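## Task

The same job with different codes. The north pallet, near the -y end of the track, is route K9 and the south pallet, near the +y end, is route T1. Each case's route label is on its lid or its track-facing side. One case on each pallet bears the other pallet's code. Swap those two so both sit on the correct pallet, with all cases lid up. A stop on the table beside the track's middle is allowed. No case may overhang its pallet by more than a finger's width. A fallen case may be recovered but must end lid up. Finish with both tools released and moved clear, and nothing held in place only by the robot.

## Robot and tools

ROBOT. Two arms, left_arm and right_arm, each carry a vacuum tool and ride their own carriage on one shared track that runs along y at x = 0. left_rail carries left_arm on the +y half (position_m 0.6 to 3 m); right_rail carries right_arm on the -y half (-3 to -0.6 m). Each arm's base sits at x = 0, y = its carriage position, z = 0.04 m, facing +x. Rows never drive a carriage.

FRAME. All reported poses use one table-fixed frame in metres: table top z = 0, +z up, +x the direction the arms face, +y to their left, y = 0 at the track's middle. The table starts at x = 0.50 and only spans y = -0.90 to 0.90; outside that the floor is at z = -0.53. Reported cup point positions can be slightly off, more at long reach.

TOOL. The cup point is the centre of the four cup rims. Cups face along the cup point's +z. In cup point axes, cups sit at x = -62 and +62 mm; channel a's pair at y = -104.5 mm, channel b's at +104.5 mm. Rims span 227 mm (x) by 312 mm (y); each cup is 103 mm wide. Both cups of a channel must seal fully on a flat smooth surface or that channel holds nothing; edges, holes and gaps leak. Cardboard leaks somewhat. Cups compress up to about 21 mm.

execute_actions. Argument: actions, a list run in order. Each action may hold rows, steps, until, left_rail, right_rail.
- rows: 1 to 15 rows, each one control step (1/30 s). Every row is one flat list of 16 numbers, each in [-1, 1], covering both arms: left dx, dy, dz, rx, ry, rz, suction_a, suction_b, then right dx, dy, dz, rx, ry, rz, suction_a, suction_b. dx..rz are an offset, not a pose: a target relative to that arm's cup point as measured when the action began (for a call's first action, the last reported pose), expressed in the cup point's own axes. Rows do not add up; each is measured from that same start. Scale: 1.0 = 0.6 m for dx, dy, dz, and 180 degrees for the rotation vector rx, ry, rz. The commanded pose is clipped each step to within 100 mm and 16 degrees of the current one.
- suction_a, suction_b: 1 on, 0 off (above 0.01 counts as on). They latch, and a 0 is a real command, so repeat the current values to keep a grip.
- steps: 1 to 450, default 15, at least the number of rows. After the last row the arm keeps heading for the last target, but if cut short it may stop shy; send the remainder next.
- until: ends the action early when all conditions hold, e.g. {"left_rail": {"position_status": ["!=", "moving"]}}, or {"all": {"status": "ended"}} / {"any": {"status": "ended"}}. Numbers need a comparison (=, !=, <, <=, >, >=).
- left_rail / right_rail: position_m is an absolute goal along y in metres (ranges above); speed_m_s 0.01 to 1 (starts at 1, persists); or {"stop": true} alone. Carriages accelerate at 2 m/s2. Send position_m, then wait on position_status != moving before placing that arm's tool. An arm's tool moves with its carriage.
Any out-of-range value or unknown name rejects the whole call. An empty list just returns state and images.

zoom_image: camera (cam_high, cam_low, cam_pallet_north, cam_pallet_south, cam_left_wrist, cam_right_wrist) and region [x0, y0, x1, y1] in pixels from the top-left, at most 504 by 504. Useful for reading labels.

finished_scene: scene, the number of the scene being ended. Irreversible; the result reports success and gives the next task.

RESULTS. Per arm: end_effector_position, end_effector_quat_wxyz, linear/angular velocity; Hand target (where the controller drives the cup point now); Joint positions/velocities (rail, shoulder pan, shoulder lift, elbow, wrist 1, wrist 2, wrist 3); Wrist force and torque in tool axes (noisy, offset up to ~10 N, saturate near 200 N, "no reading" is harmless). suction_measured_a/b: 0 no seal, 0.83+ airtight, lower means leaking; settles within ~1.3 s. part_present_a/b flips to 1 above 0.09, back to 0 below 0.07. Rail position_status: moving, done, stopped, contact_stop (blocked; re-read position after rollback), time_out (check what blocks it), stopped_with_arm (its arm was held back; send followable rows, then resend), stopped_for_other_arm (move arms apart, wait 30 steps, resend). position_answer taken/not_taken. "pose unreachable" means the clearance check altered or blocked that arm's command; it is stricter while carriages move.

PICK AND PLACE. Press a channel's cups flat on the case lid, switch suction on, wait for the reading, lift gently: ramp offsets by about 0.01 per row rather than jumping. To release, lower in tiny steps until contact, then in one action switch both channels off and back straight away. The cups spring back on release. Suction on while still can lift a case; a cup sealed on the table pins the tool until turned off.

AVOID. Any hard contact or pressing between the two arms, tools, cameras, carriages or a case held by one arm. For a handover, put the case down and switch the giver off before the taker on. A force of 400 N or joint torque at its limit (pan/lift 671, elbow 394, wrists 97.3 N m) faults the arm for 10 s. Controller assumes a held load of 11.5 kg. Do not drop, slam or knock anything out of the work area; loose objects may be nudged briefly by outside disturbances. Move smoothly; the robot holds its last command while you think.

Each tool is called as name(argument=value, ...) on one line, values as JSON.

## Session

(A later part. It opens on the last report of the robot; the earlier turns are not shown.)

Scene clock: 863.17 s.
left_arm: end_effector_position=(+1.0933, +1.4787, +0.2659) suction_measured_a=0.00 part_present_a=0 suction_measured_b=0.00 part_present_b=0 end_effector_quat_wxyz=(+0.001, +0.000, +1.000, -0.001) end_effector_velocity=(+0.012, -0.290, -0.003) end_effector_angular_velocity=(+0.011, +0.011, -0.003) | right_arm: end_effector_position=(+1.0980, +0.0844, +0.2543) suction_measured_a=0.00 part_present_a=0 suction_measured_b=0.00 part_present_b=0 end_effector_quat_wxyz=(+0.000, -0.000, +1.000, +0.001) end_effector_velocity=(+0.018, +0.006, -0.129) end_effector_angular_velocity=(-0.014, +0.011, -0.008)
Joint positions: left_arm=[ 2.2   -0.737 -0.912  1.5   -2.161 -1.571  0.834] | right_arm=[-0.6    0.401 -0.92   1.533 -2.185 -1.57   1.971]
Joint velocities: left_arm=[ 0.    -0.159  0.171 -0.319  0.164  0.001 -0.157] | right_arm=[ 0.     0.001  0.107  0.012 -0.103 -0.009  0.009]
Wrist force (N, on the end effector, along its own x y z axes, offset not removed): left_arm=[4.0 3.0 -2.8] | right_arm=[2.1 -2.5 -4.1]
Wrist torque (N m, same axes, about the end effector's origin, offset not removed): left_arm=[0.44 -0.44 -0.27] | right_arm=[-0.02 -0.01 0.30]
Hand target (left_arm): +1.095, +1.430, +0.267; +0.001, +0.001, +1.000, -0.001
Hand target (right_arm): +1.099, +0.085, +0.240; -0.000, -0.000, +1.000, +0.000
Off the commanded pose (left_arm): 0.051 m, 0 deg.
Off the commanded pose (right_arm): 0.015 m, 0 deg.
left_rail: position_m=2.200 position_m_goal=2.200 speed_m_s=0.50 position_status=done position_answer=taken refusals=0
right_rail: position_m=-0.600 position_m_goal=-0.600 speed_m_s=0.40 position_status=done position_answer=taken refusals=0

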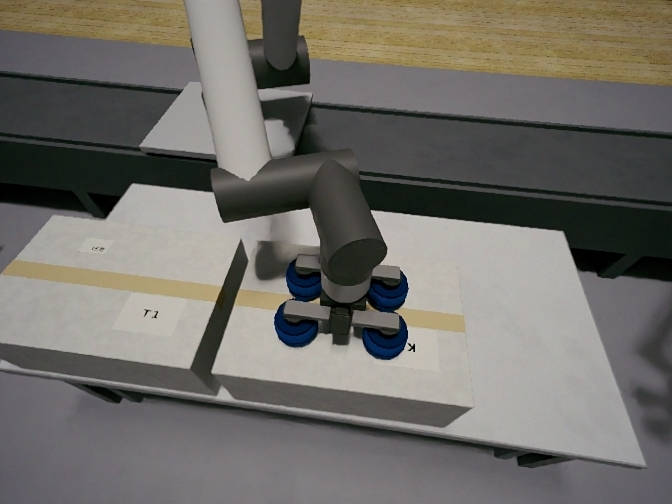

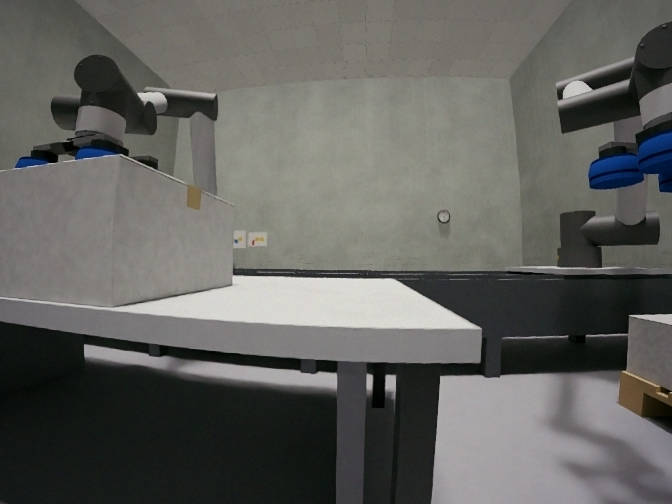

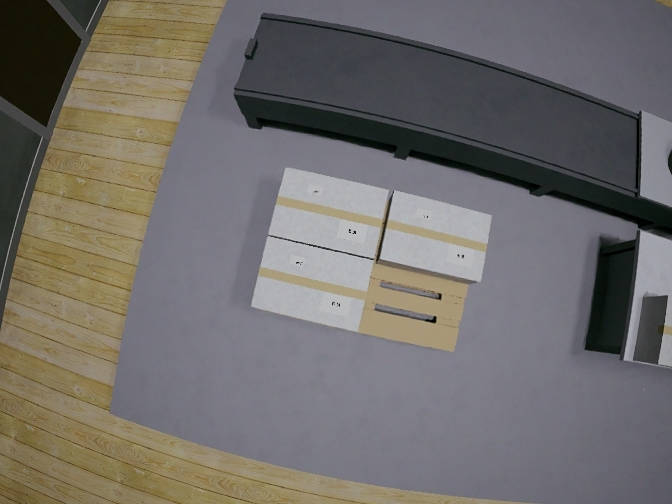

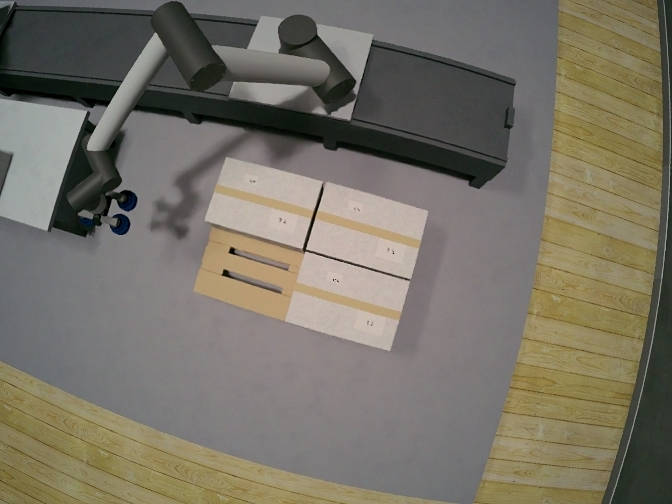

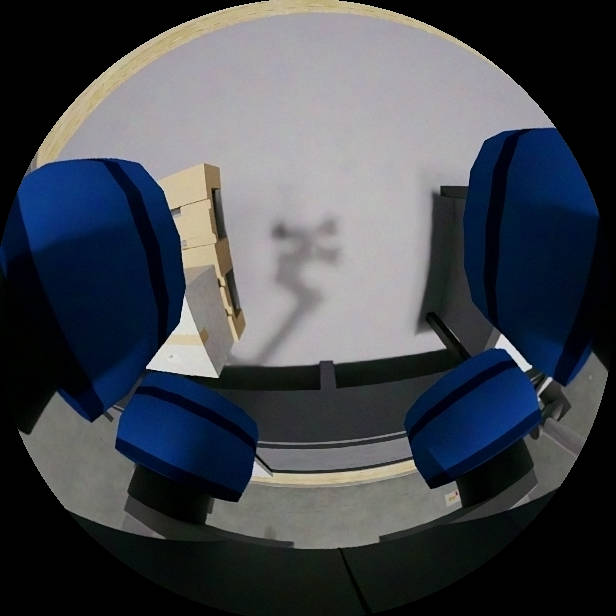

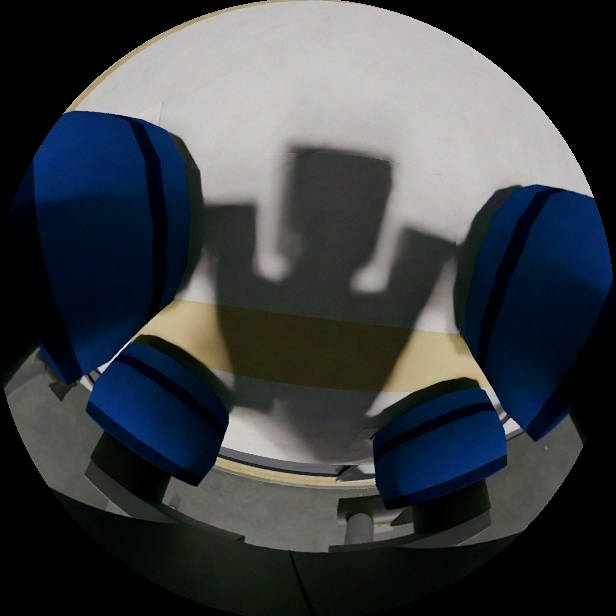

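execute_actions(actions=[])

Scene clock: 867.37 s.
left_arm: end_effector_position=(+1.0954, +1.4304, +0.2668) suction_measured_a=0.00 part_present_a=0 suction_measured_b=0.00 part_present_b=0 end_effector_quat_wxyz=(+0.001, +0.001, +1.000, -0.001) end_effector_velocity=(-0.000, -0.000, +0.000) end_effector_angular_velocity=(+0.000, -0.000, -0.000) | right_arm: end_effector_position=(+1.0993, +0.0851, +0.2396) suction_measured_a=0.90 part_present_a=1 suction_measured_b=0.90 part_present_b=1 end_effector_quat_wxyz=(-0.000, -0.000, +1.000, +0.000) end_effector_velocity=(+0.000, -0.000, +0.000) end_effector_angular_velocity=(+0.000, -0.000, -0.000)
Joint positions: left_arm=[ 2.2   -0.763 -0.884  1.445 -2.135 -1.571  0.809] | right_arm=[-0.6    0.401 -0.908  1.535 -2.198 -1.57   1.972]
Joint velocities: left_arm=[ 0. -0. -0. -0.  0.  0.  0.] | right_arm=[ 0. -0. -0.  0. -0. -0.  0.]
Wrist force (N, on the end effector, along its own x y z axes, offset not removed): left_arm=[4.8 -4.7 -4.1] | right_arm=[0.3 -5.2 -15.9]
Wrist torque (N m, same axes, about the end effector's origin, offset not removed): left_arm=[-0.36 -0.50 -0.17] | right_arm=[4.80 0.19 0.43]
Hand target (left_arm): +1.095, +1.430, +0.267; +0.001, +0.001, +1.000, -0.001
Hand target (right_arm): +1.099, +0.085, +0.240; -0.000, -0.000, +1.000, +0.000
Off the commanded pose (left_arm): 0.004 m, 0 deg.
Off the commanded pose (right_arm): 0.000 m, 0 deg.
left_rail: position_m=2.200 position_m_goal=2.200 speed_m_s=0.50 position_status=done position_answer=taken refusals=0
right_rail: position_m=-0.600 position_m_goal=-0.600 speed_m_s=0.40 position_status=done position_answer=taken refusals=0

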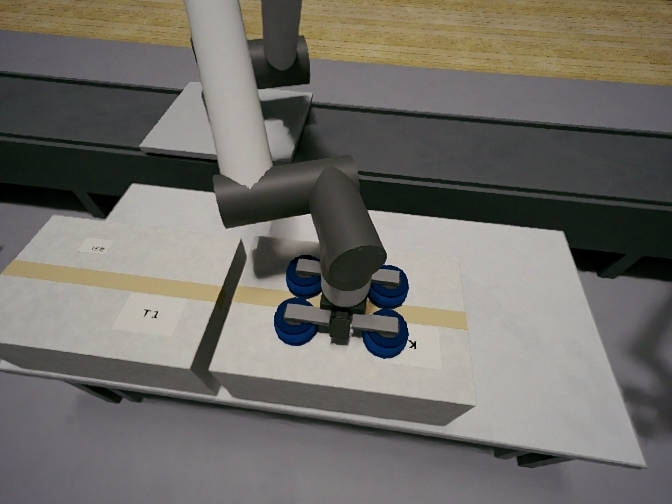

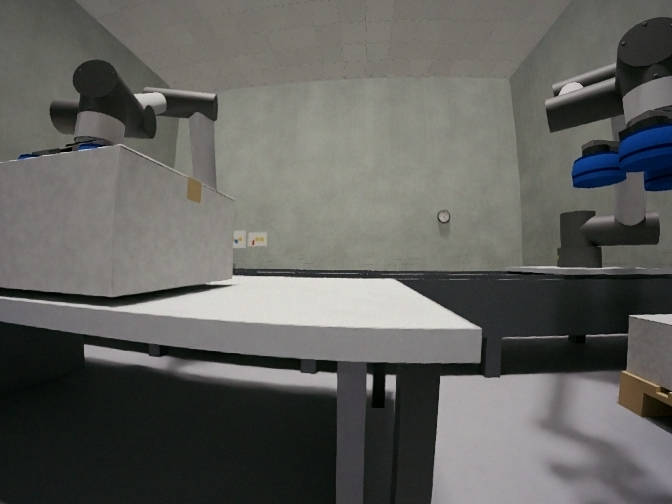

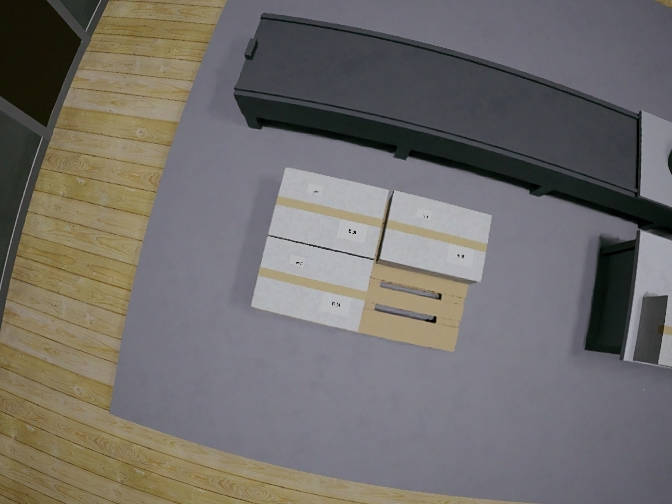

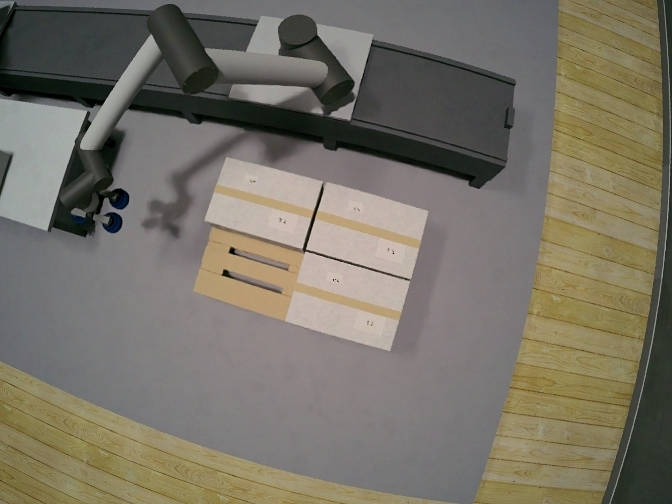

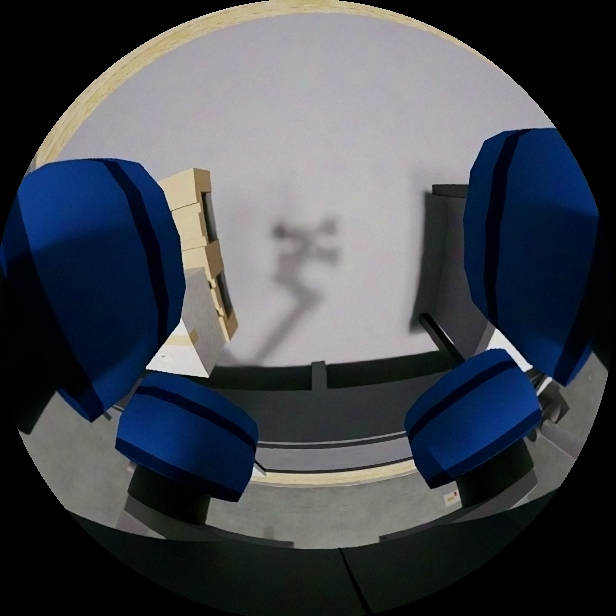

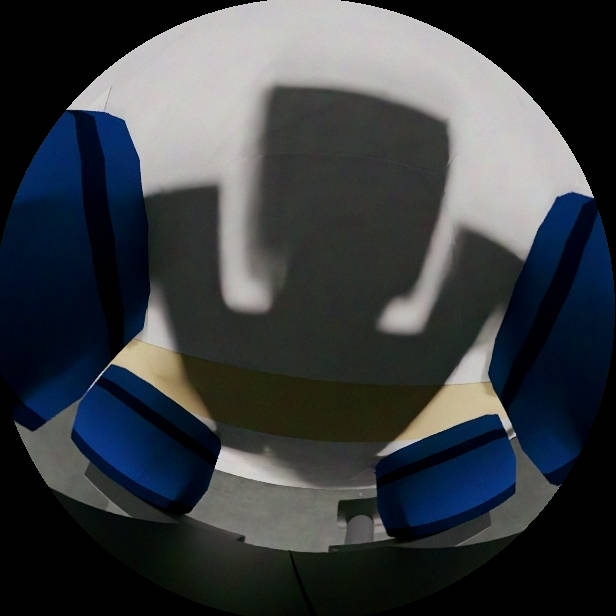

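execute_actions(actions=[{"rows": [[0,-0.0042,0,0,0,0,0,0,-0.0021,0,-0.0036,0,0,0,1,1],[-0.0002,-0.0162,0,0,0,0,0,0,-0.0080,0,-0.0141,0,0,0,1,1],[-0.0004,-0.0347,0,0,0,0,0,0,-0.0171,0,-0.0302,0,0,0,1,1],[-0.0007,-0.0583,0,-0.0001,0.0001,0,0,0,-0.0288,0,-0.0507,0,0,0,1,1],[-0.001,-0.0867,0,-0.0001,0.0001,0,0,0,-0.0428,0,-0.0754,0,0,0,1,1],[-0.0013,-0.1167,0,-0.0002,0.0002,-0.0001,0,0,-0.0576,0,-0.1015,0,0,0,1,1],[-0.0017,-0.15,0,-0.0002,0.0002,-0.0001,0,0,-0.0740,0,-0.1305,0,0,0,1,1],[-0.0021,-0.1833,0,-0.0003,0.0003,-0.0001,0,0,-0.0905,0,-0.1594,0,0,0,1,1],[-0.0025,-0.2167,0,-0.0003,0.0003,-0.0002,0,0,-0.1069,0,-0.1885,0,0,0,1,1],[-0.0028,-0.25,0,-0.0004,0.0004,-0.0002,0,0,-0.1234,0,-0.2175,0,0,0,1,1],[-0.0032,-0.2833,0,-0.0004,0.0004,-0.0002,0,0,-0.1398,0,-0.2464,0,0,0,1,1],[-0.0036,-0.3167,0,-0.0005,0.0005,-0.0003,0,0,-0.1563,0,-0.2754,0,0,0,1,1],[-0.004,-0.35,0,-0.0005,0.0005,-0.0003,0,0,-0.1727,0,-0.3044,0,0,0,1,1],[-0.0044,-0.3833,0,-0.0006,0.0006,-0.0003,0,0,-0.1892,0,-0.3334,0,0,0,1,1],[-0.006,-0.5273,0,-0.0007,0.0007,-0.0004,0,0,-0.2387,0,-0.4207,0,0,0,1,1]], "steps": 18}])

Scene clock: 905.53 s.
left_arm: end_effector_position=(+1.0853, +1.2086, +0.2653) suction_measured_a=0.00 part_present_a=0 suction_measured_b=0.00 part_present_b=0 end_effector_quat_wxyz=(+0.001, +0.001, +1.000, -0.001) end_effector_velocity=(-0.022, -0.545, -0.009) end_effector_angular_velocity=(-0.003, -0.001, -0.000) | right_arm: end_effector_position=(+1.2057, +0.0811, +0.4390) suction_measured_a=0.90 part_present_a=1 suction_measured_b=0.90 part_present_b=1 end_effector_quat_wxyz=(+0.005, +0.000, +1.000, +0.002) end_effector_velocity=(+0.269, -0.006, +0.487) end_effector_angular_velocity=(+0.007, -0.014, -0.001)
Joint positions: left_arm=[ 2.2   -0.877 -0.743  1.177 -2.008 -1.571  0.695] | right_arm=[-0.6    0.368 -0.925  1.259 -1.916 -1.57   1.939]
Joint velocities: left_arm=[ 0.    -0.251  0.409 -0.787  0.375  0.    -0.25 ] | right_arm=[ 0.    -0.075  0.07  -0.826  0.741  0.002 -0.074]
Wrist force (N, on the end effector, along its own x y z axes, offset not removed): left_arm=[-3.6 -4.3 -4.4] | right_arm=[1.2 -6.8 -22.1]
Wrist torque (N m, same axes, about the end effector's origin, offset not removed): left_arm=[-0.36 0.62 0.00] | right_arm=[4.34 -0.27 0.46]
Hand target (left_arm): +1.086, +1.137, +0.268; +0.003, +0.001, +1.000, -0.003
Hand target (right_arm): +1.235, +0.082, +0.492; +0.005, +0.000, +1.000, +0.002
Off the commanded pose (left_arm): 0.096 m, 0 deg; position clipped at the last step of the last action.
Off the commanded pose (right_arm): 0.065 m, 1 deg.
left_rail: position_m=2.200 position_m_goal=2.200 speed_m_s=0.50 position_status=done position_answer=taken refusals=0
right_rail: position_m=-0.600 position_m_goal=-0.600 speed_m_s=0.40 position_status=done position_answer=taken refusals=0

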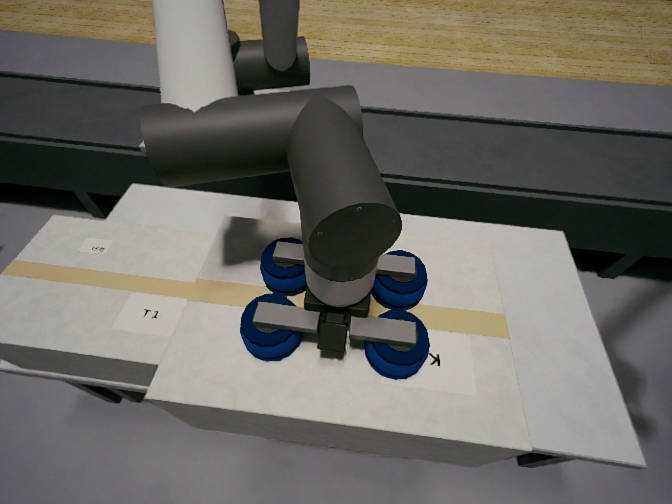

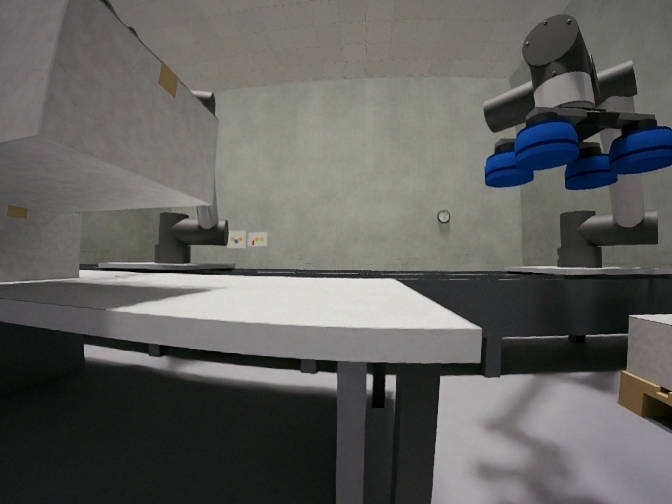

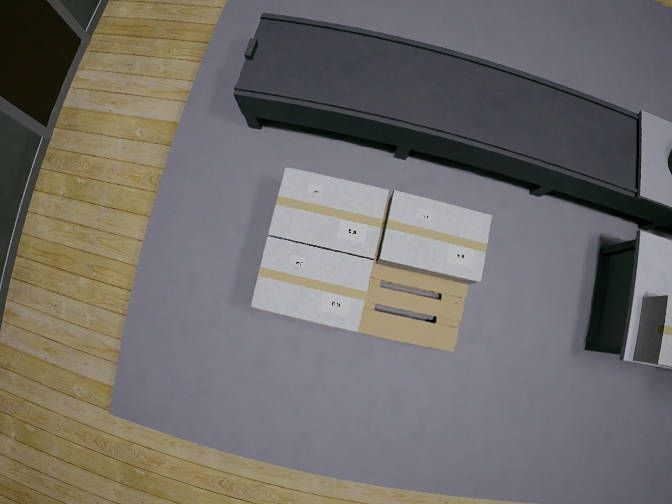

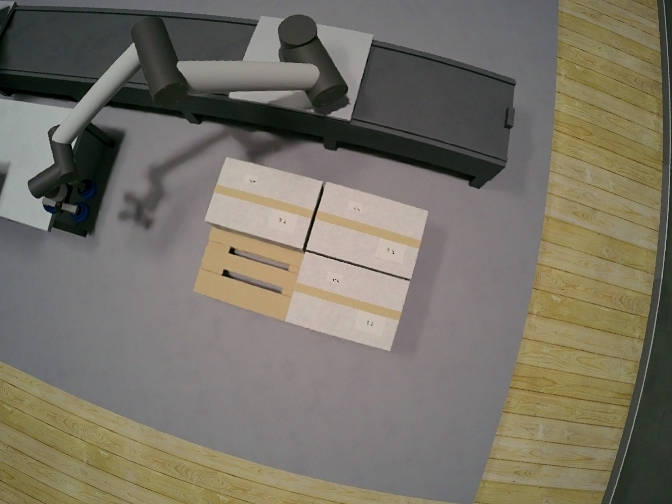

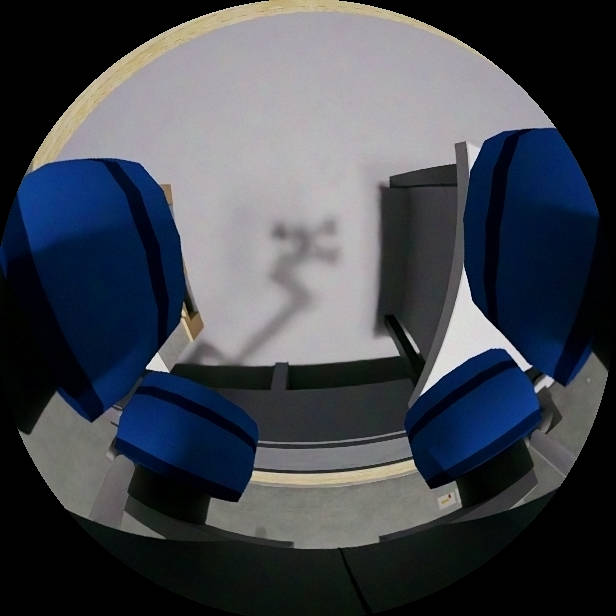

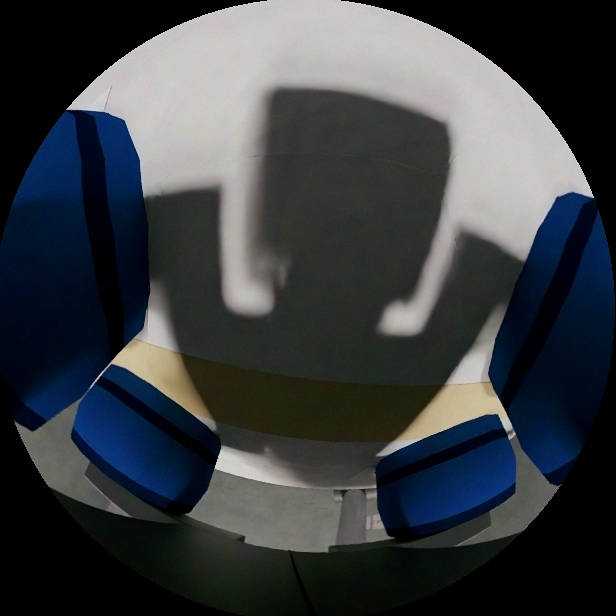

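execute_actions(actions=[])

zoom_image(camera="cam_low", region=[0, 130, 240, 300])

Scene clock: 911.27 s.
left_arm: end_effector_position=(+1.0858, +1.1370, +0.2684) suction_measured_a=0.00 part_present_a=0 suction_measured_b=0.00 part_present_b=0 end_effector_quat_wxyz=(+0.003, +0.001, +1.000, -0.003) end_effector_velocity=(-0.000, -0.000, +0.000) end_effector_angular_velocity=(-0.000, -0.000, -0.000) | right_arm: end_effector_position=(+1.2355, +0.0821, +0.4923) suction_measured_a=0.90 part_present_a=1 suction_measured_b=0.90 part_present_b=1 end_effector_quat_wxyz=(+0.005, +0.000, +1.000, +0.002) end_effector_velocity=(+0.000, -0.000, -0.000) end_effector_angular_velocity=(-0.000, -0.000, -0.000)
Joint positions: left_arm=[ 2.2   -0.908 -0.687  1.063 -1.956 -1.571  0.665] | right_arm=[-0.6    0.361 -0.912  1.16  -1.83  -1.57   1.932]
Joint velocities: left_arm=[ 0. -0. -0.  0. -0.  0. -0.] | right_arm=[ 0.  0.  0. -0. -0. -0.  0.]
Wrist force (N, on the end effector, along its own x y z axes, offset not removed): left_arm=[1.0 -2.7 0.6] | right_arm=[-2.6 -6.5 -16.4]
Wrist torque (N m, same axes, about the end effector's origin, offset not removed): left_arm=[-0.35 -0.05 -0.12] | right_arm=[4.66 0.54 0.45]
Hand target (left_arm): +1.086, +1.137, +0.268; +0.003, +0.001, +1.000, -0.003
Hand target (right_arm): +1.235, +0.082, +0.492; +0.005, +0.000, +1.000, +0.002
Off the commanded pose (left_arm): 0.026 m, 1 deg; position clipped at the last step of the last action.
Off the commanded pose (right_arm): 0.008 m, 1 deg.
left_rail: position_m=2.200 position_m_goal=2.200 speed_m_s=0.50 position_status=done position_answer=taken refusals=0
right_rail: position_m=-0.600 position_m_goal=-0.600 speed_m_s=0.40 position_status=done position_answer=taken refusals=0

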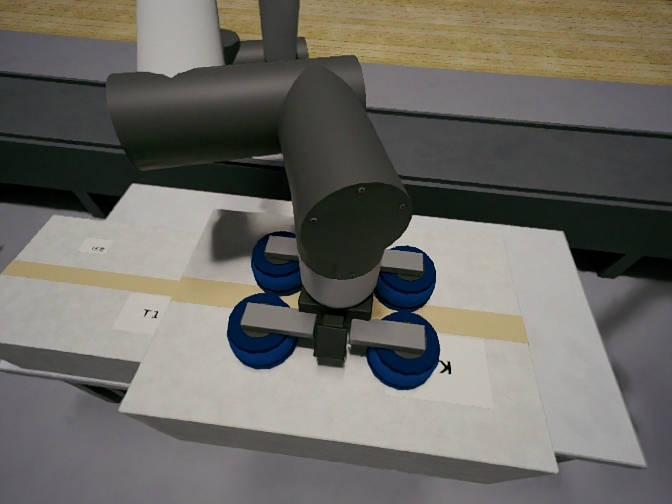

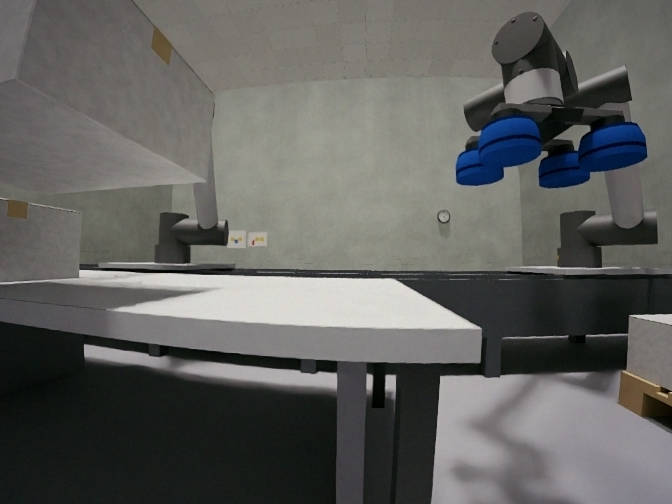

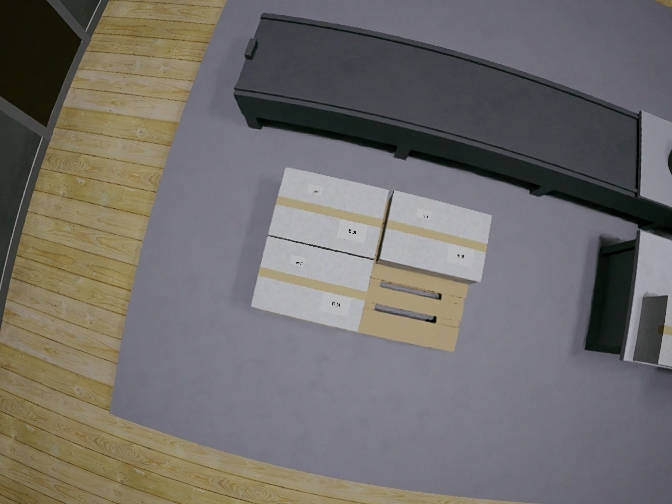

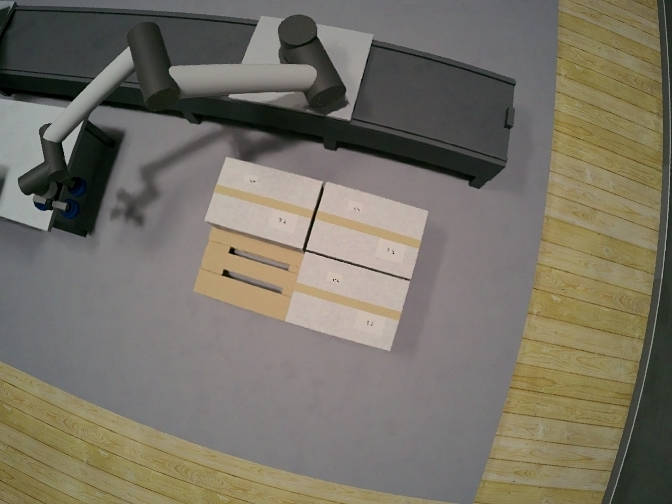

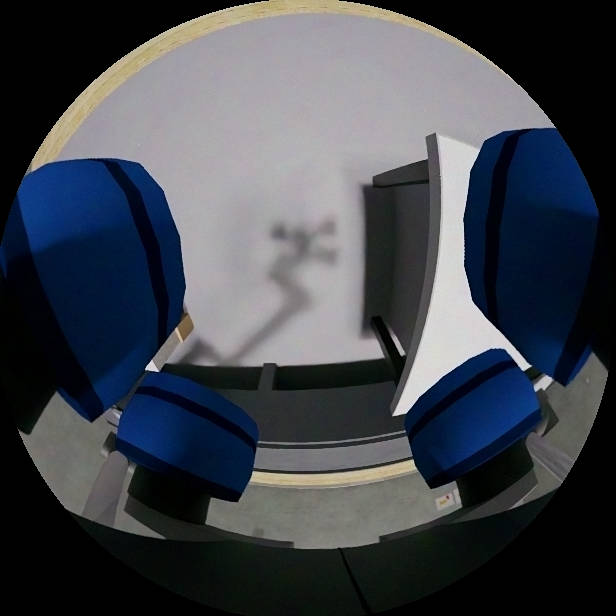

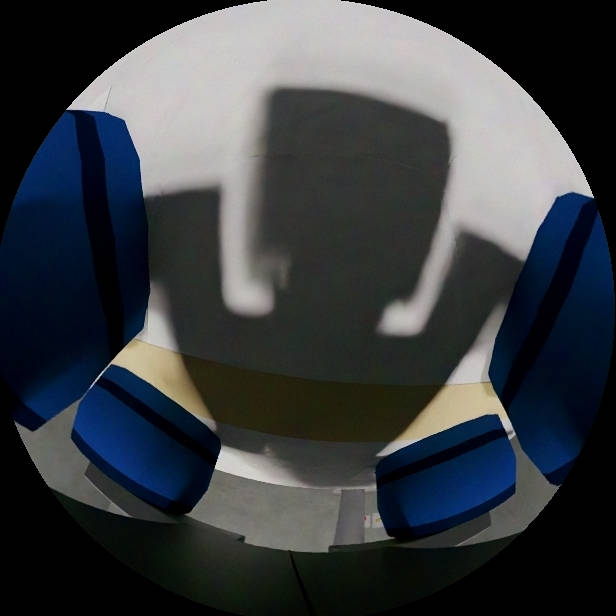

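Region (0, 130, 240, 300) of cam_low's 672x504 image, scaled by 2.100, with more detail than that image has; it fills the top 357 rows of this view, and the rest is white.

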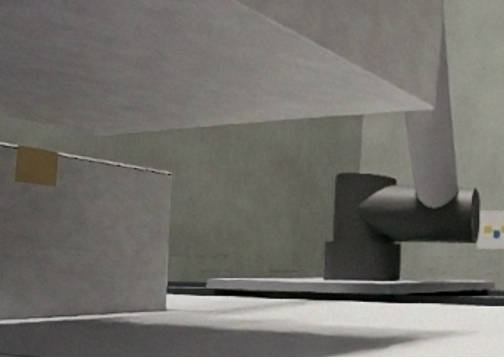

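execute_actions(actions=[{"right_rail": {"position_m": -2.145, "speed_m_s": 0.4}, "rows": [[-0.009,-0.004,0,-0.001,0.0008,-0.0003,0,0,-0.005,0,0,0.0006,0.0014,0,1,1],[-0.022,-0.010,0,-0.0023,0.0018,-0.0007,0,0,-0.0117,0,0,0.0014,0.0033,0,1,1]], "steps": 2}])

Scene clock: 934.47 s.
left_arm: end_effector_position=(+1.0863, +1.1367, +0.2683) suction_measured_a=0.00 part_present_a=0 suction_measured_b=0.00 part_present_b=0 end_effector_quat_wxyz=(+0.003, +0.001, +1.000, -0.003) end_effector_velocity=(+0.034, -0.018, -0.002) end_effector_angular_velocity=(+0.021, +0.017, +0.010) | right_arm: end_effector_position=(+1.2358, +0.0815, +0.4925) suction_measured_a=0.90 part_present_a=1 suction_measured_b=0.90 part_present_b=1 end_effector_quat_wxyz=(+0.005, +0.000, +1.000, +0.002) end_effector_velocity=(+0.018, -0.036, +0.002) end_effector_angular_velocity=(-0.011, +0.030, +0.004)
Joint positions: left_arm=[ 2.2   -0.907 -0.686  1.061 -1.955 -1.571  0.665] | right_arm=[-0.601  0.361 -0.911  1.158 -1.829 -1.57   1.932]
Joint velocities: left_arm=[ 0.     0.01   0.054 -0.111  0.083 -0.     0.   ] | right_arm=[-0.04  -0.002  0.031 -0.064  0.065  0.001 -0.006]
Wrist force (N, on the end effector, along its own x y z axes, offset not removed): left_arm=[-1.3 -0.1 -3.9] | right_arm=[6.1 5.3 -12.4]
Wrist torque (N m, same axes, about the end effector's origin, offset not removed): left_arm=[0.01 0.36 -0.15] | right_arm=[5.14 -0.20 0.65]
Hand target (left_arm): +1.099, +1.132, +0.269; +0.000, -0.000, +1.000, -0.000
Hand target (right_arm): +1.242, +0.075, +0.492; +0.000, +0.000, +1.000, +0.000
Off the commanded pose (left_arm): 0.014 m, 1 deg.
Off the commanded pose (right_arm): 0.007 m, 1 deg.
left_rail: position_m=2.200 position_m_goal=2.200 speed_m_s=0.50 position_status=done position_answer=taken refusals=0
right_rail: position_m=-0.601 position_m_goal=-2.145 speed_m_s=0.40 position_status=moving position_answer=taken refusals=0

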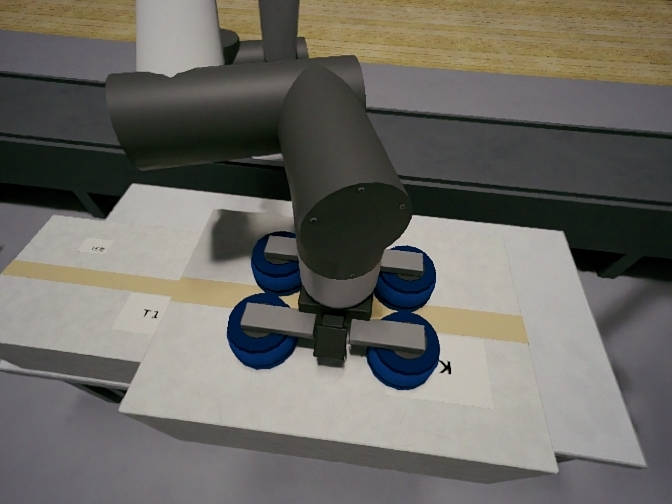

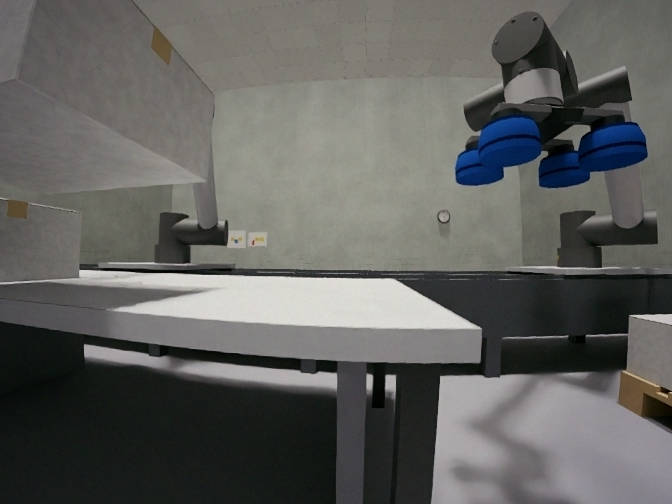

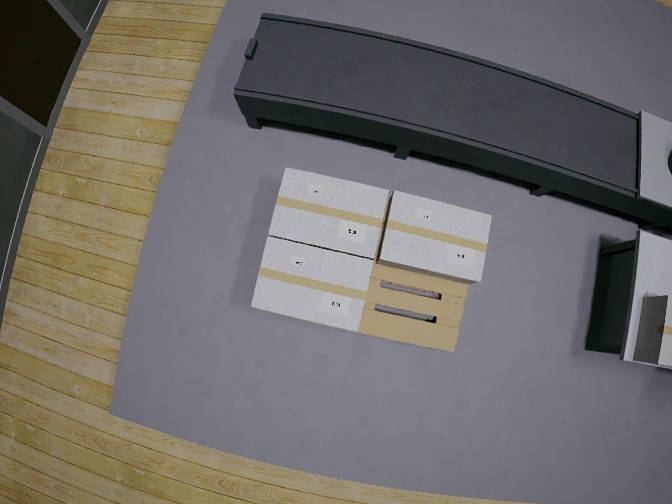

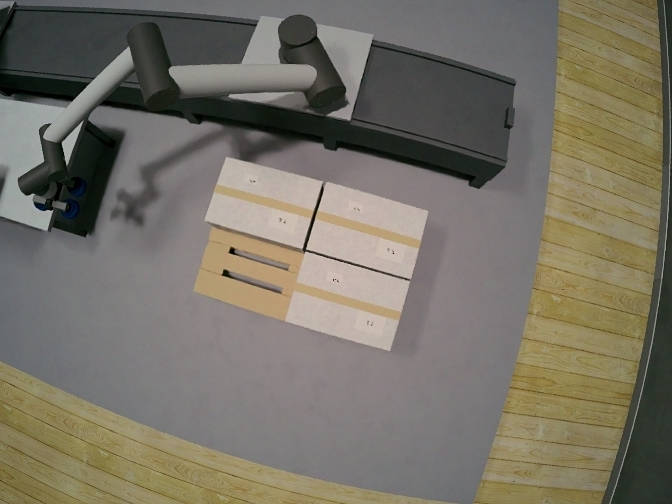

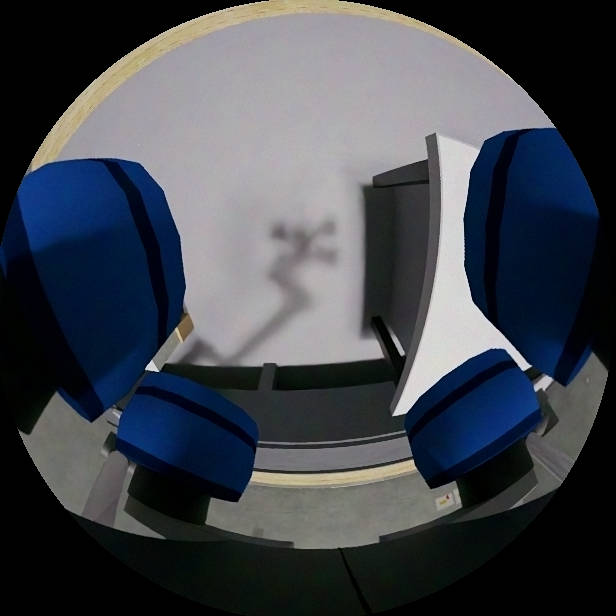

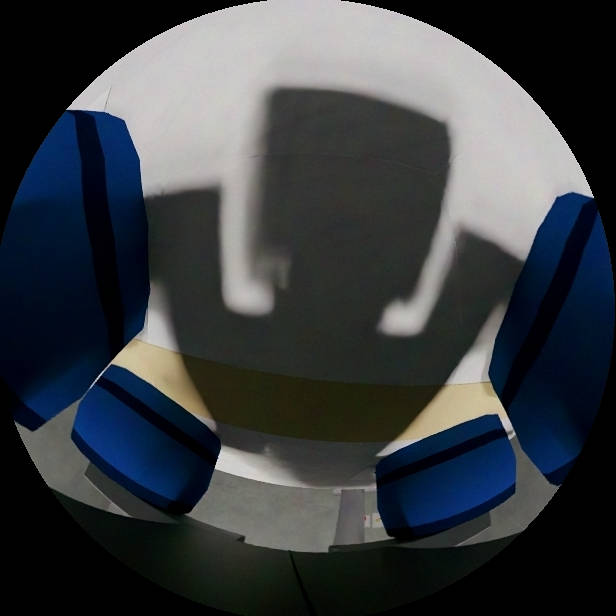

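execute_actions(actions=[])

Scene clock: 940.10 s.
left_arm: end_effector_position=(+1.0985, +1.1315, +0.2685) suction_measured_a=0.00 part_present_a=0 suction_measured_b=0.00 part_present_b=0 end_effector_quat_wxyz=(+0.000, -0.000, +1.000, -0.000) end_effector_velocity=(+0.000, +0.000, -0.000) end_effector_angular_velocity=(+0.000, +0.000, +0.000) | right_arm: end_effector_position=(+1.2423, -1.4632, +0.4924) suction_measured_a=0.90 part_present_a=1 suction_measured_b=0.90 part_present_b=1 end_effector_quat_wxyz=(+0.000, +0.000, +1.000, +0.000) end_effector_velocity=(+0.000, -0.000, -0.000) end_effector_angular_velocity=(-0.000, +0.000, +0.000)
Joint positions: left_arm=[ 2.2   -0.903 -0.668  1.024 -1.927 -1.57   0.667] | right_arm=[-2.145  0.36  -0.901  1.138 -1.808 -1.57   1.931]
Joint velocities: left_arm=[ 0.  0.  0. -0.  0. -0. -0.] | right_arm=[ 0. -0.  0. -0.  0. -0. -0.]
Wrist force (N, on the end effector, along its own x y z axes, offset not removed): left_arm=[-0.5 1.4 -1.8] | right_arm=[2.1 -6.7 -16.0]
Wrist torque (N m, same axes, about the end effector's origin, offset not removed): left_arm=[0.22 0.29 -0.19] | right_arm=[4.78 -0.03 0.37]
Hand target (left_arm): +1.099, +1.132, +0.269; +0.000, -0.000, +1.000, -0.000
Hand target (right_arm): +1.242, -1.463, +0.492; +0.000, +0.000, +1.000, +0.000
Off the commanded pose (left_arm): 0.001 m, 0 deg.
Off the commanded pose (right_arm): 0.000 m, 0 deg.
left_rail: position_m=2.200 position_m_goal=2.200 speed_m_s=0.50 position_status=done position_answer=taken refusals=0
right_rail: position_m=-2.145 position_m_goal=-2.145 speed_m_s=0.40 position_status=done position_answer=taken refusals=0

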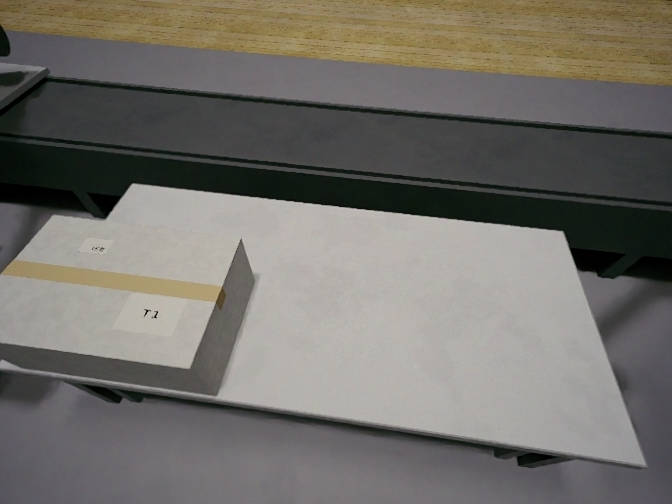

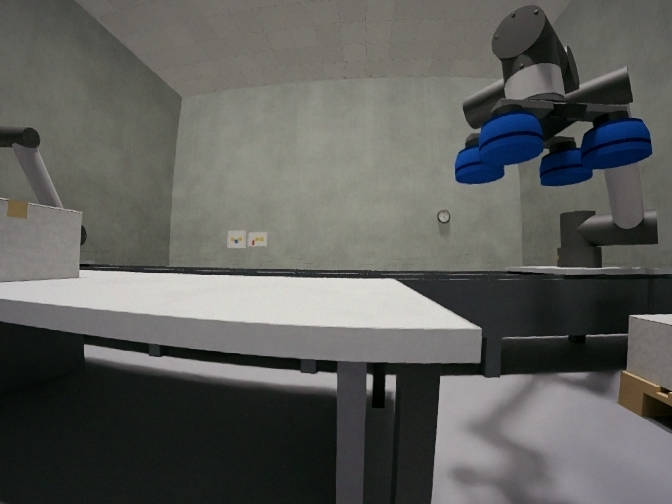

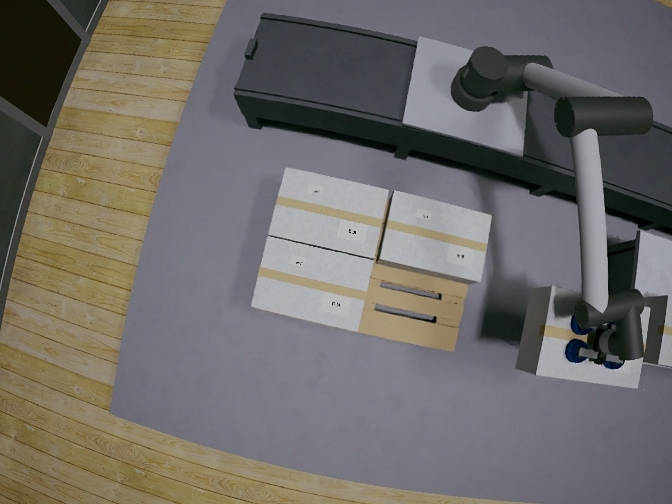

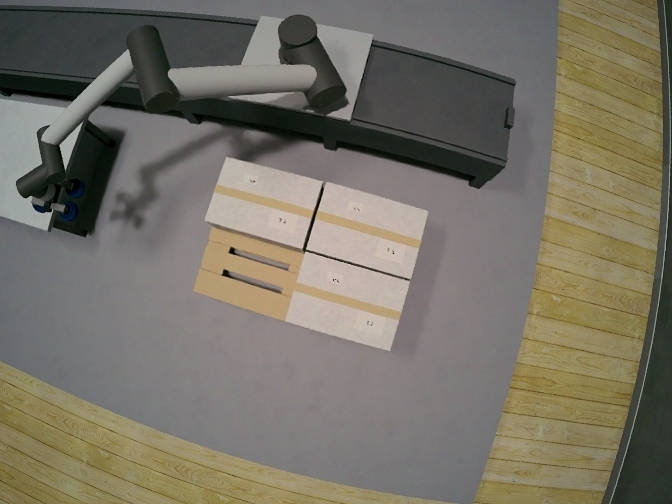

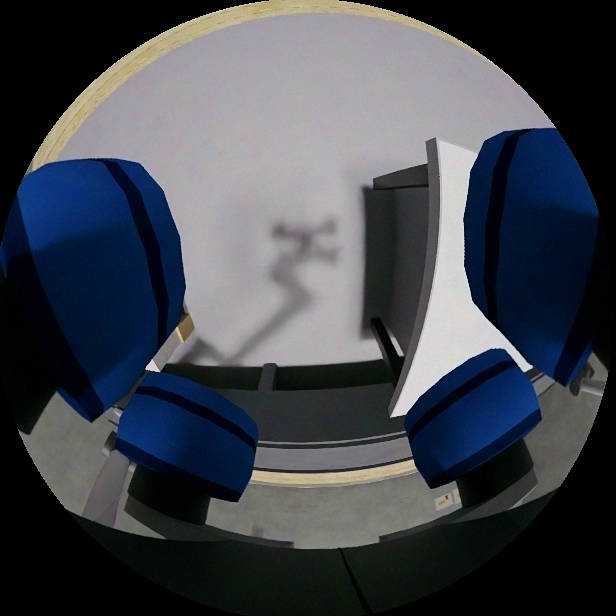

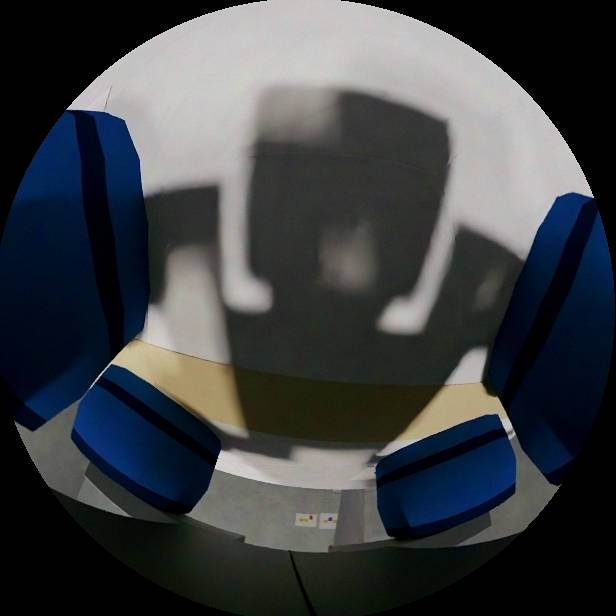

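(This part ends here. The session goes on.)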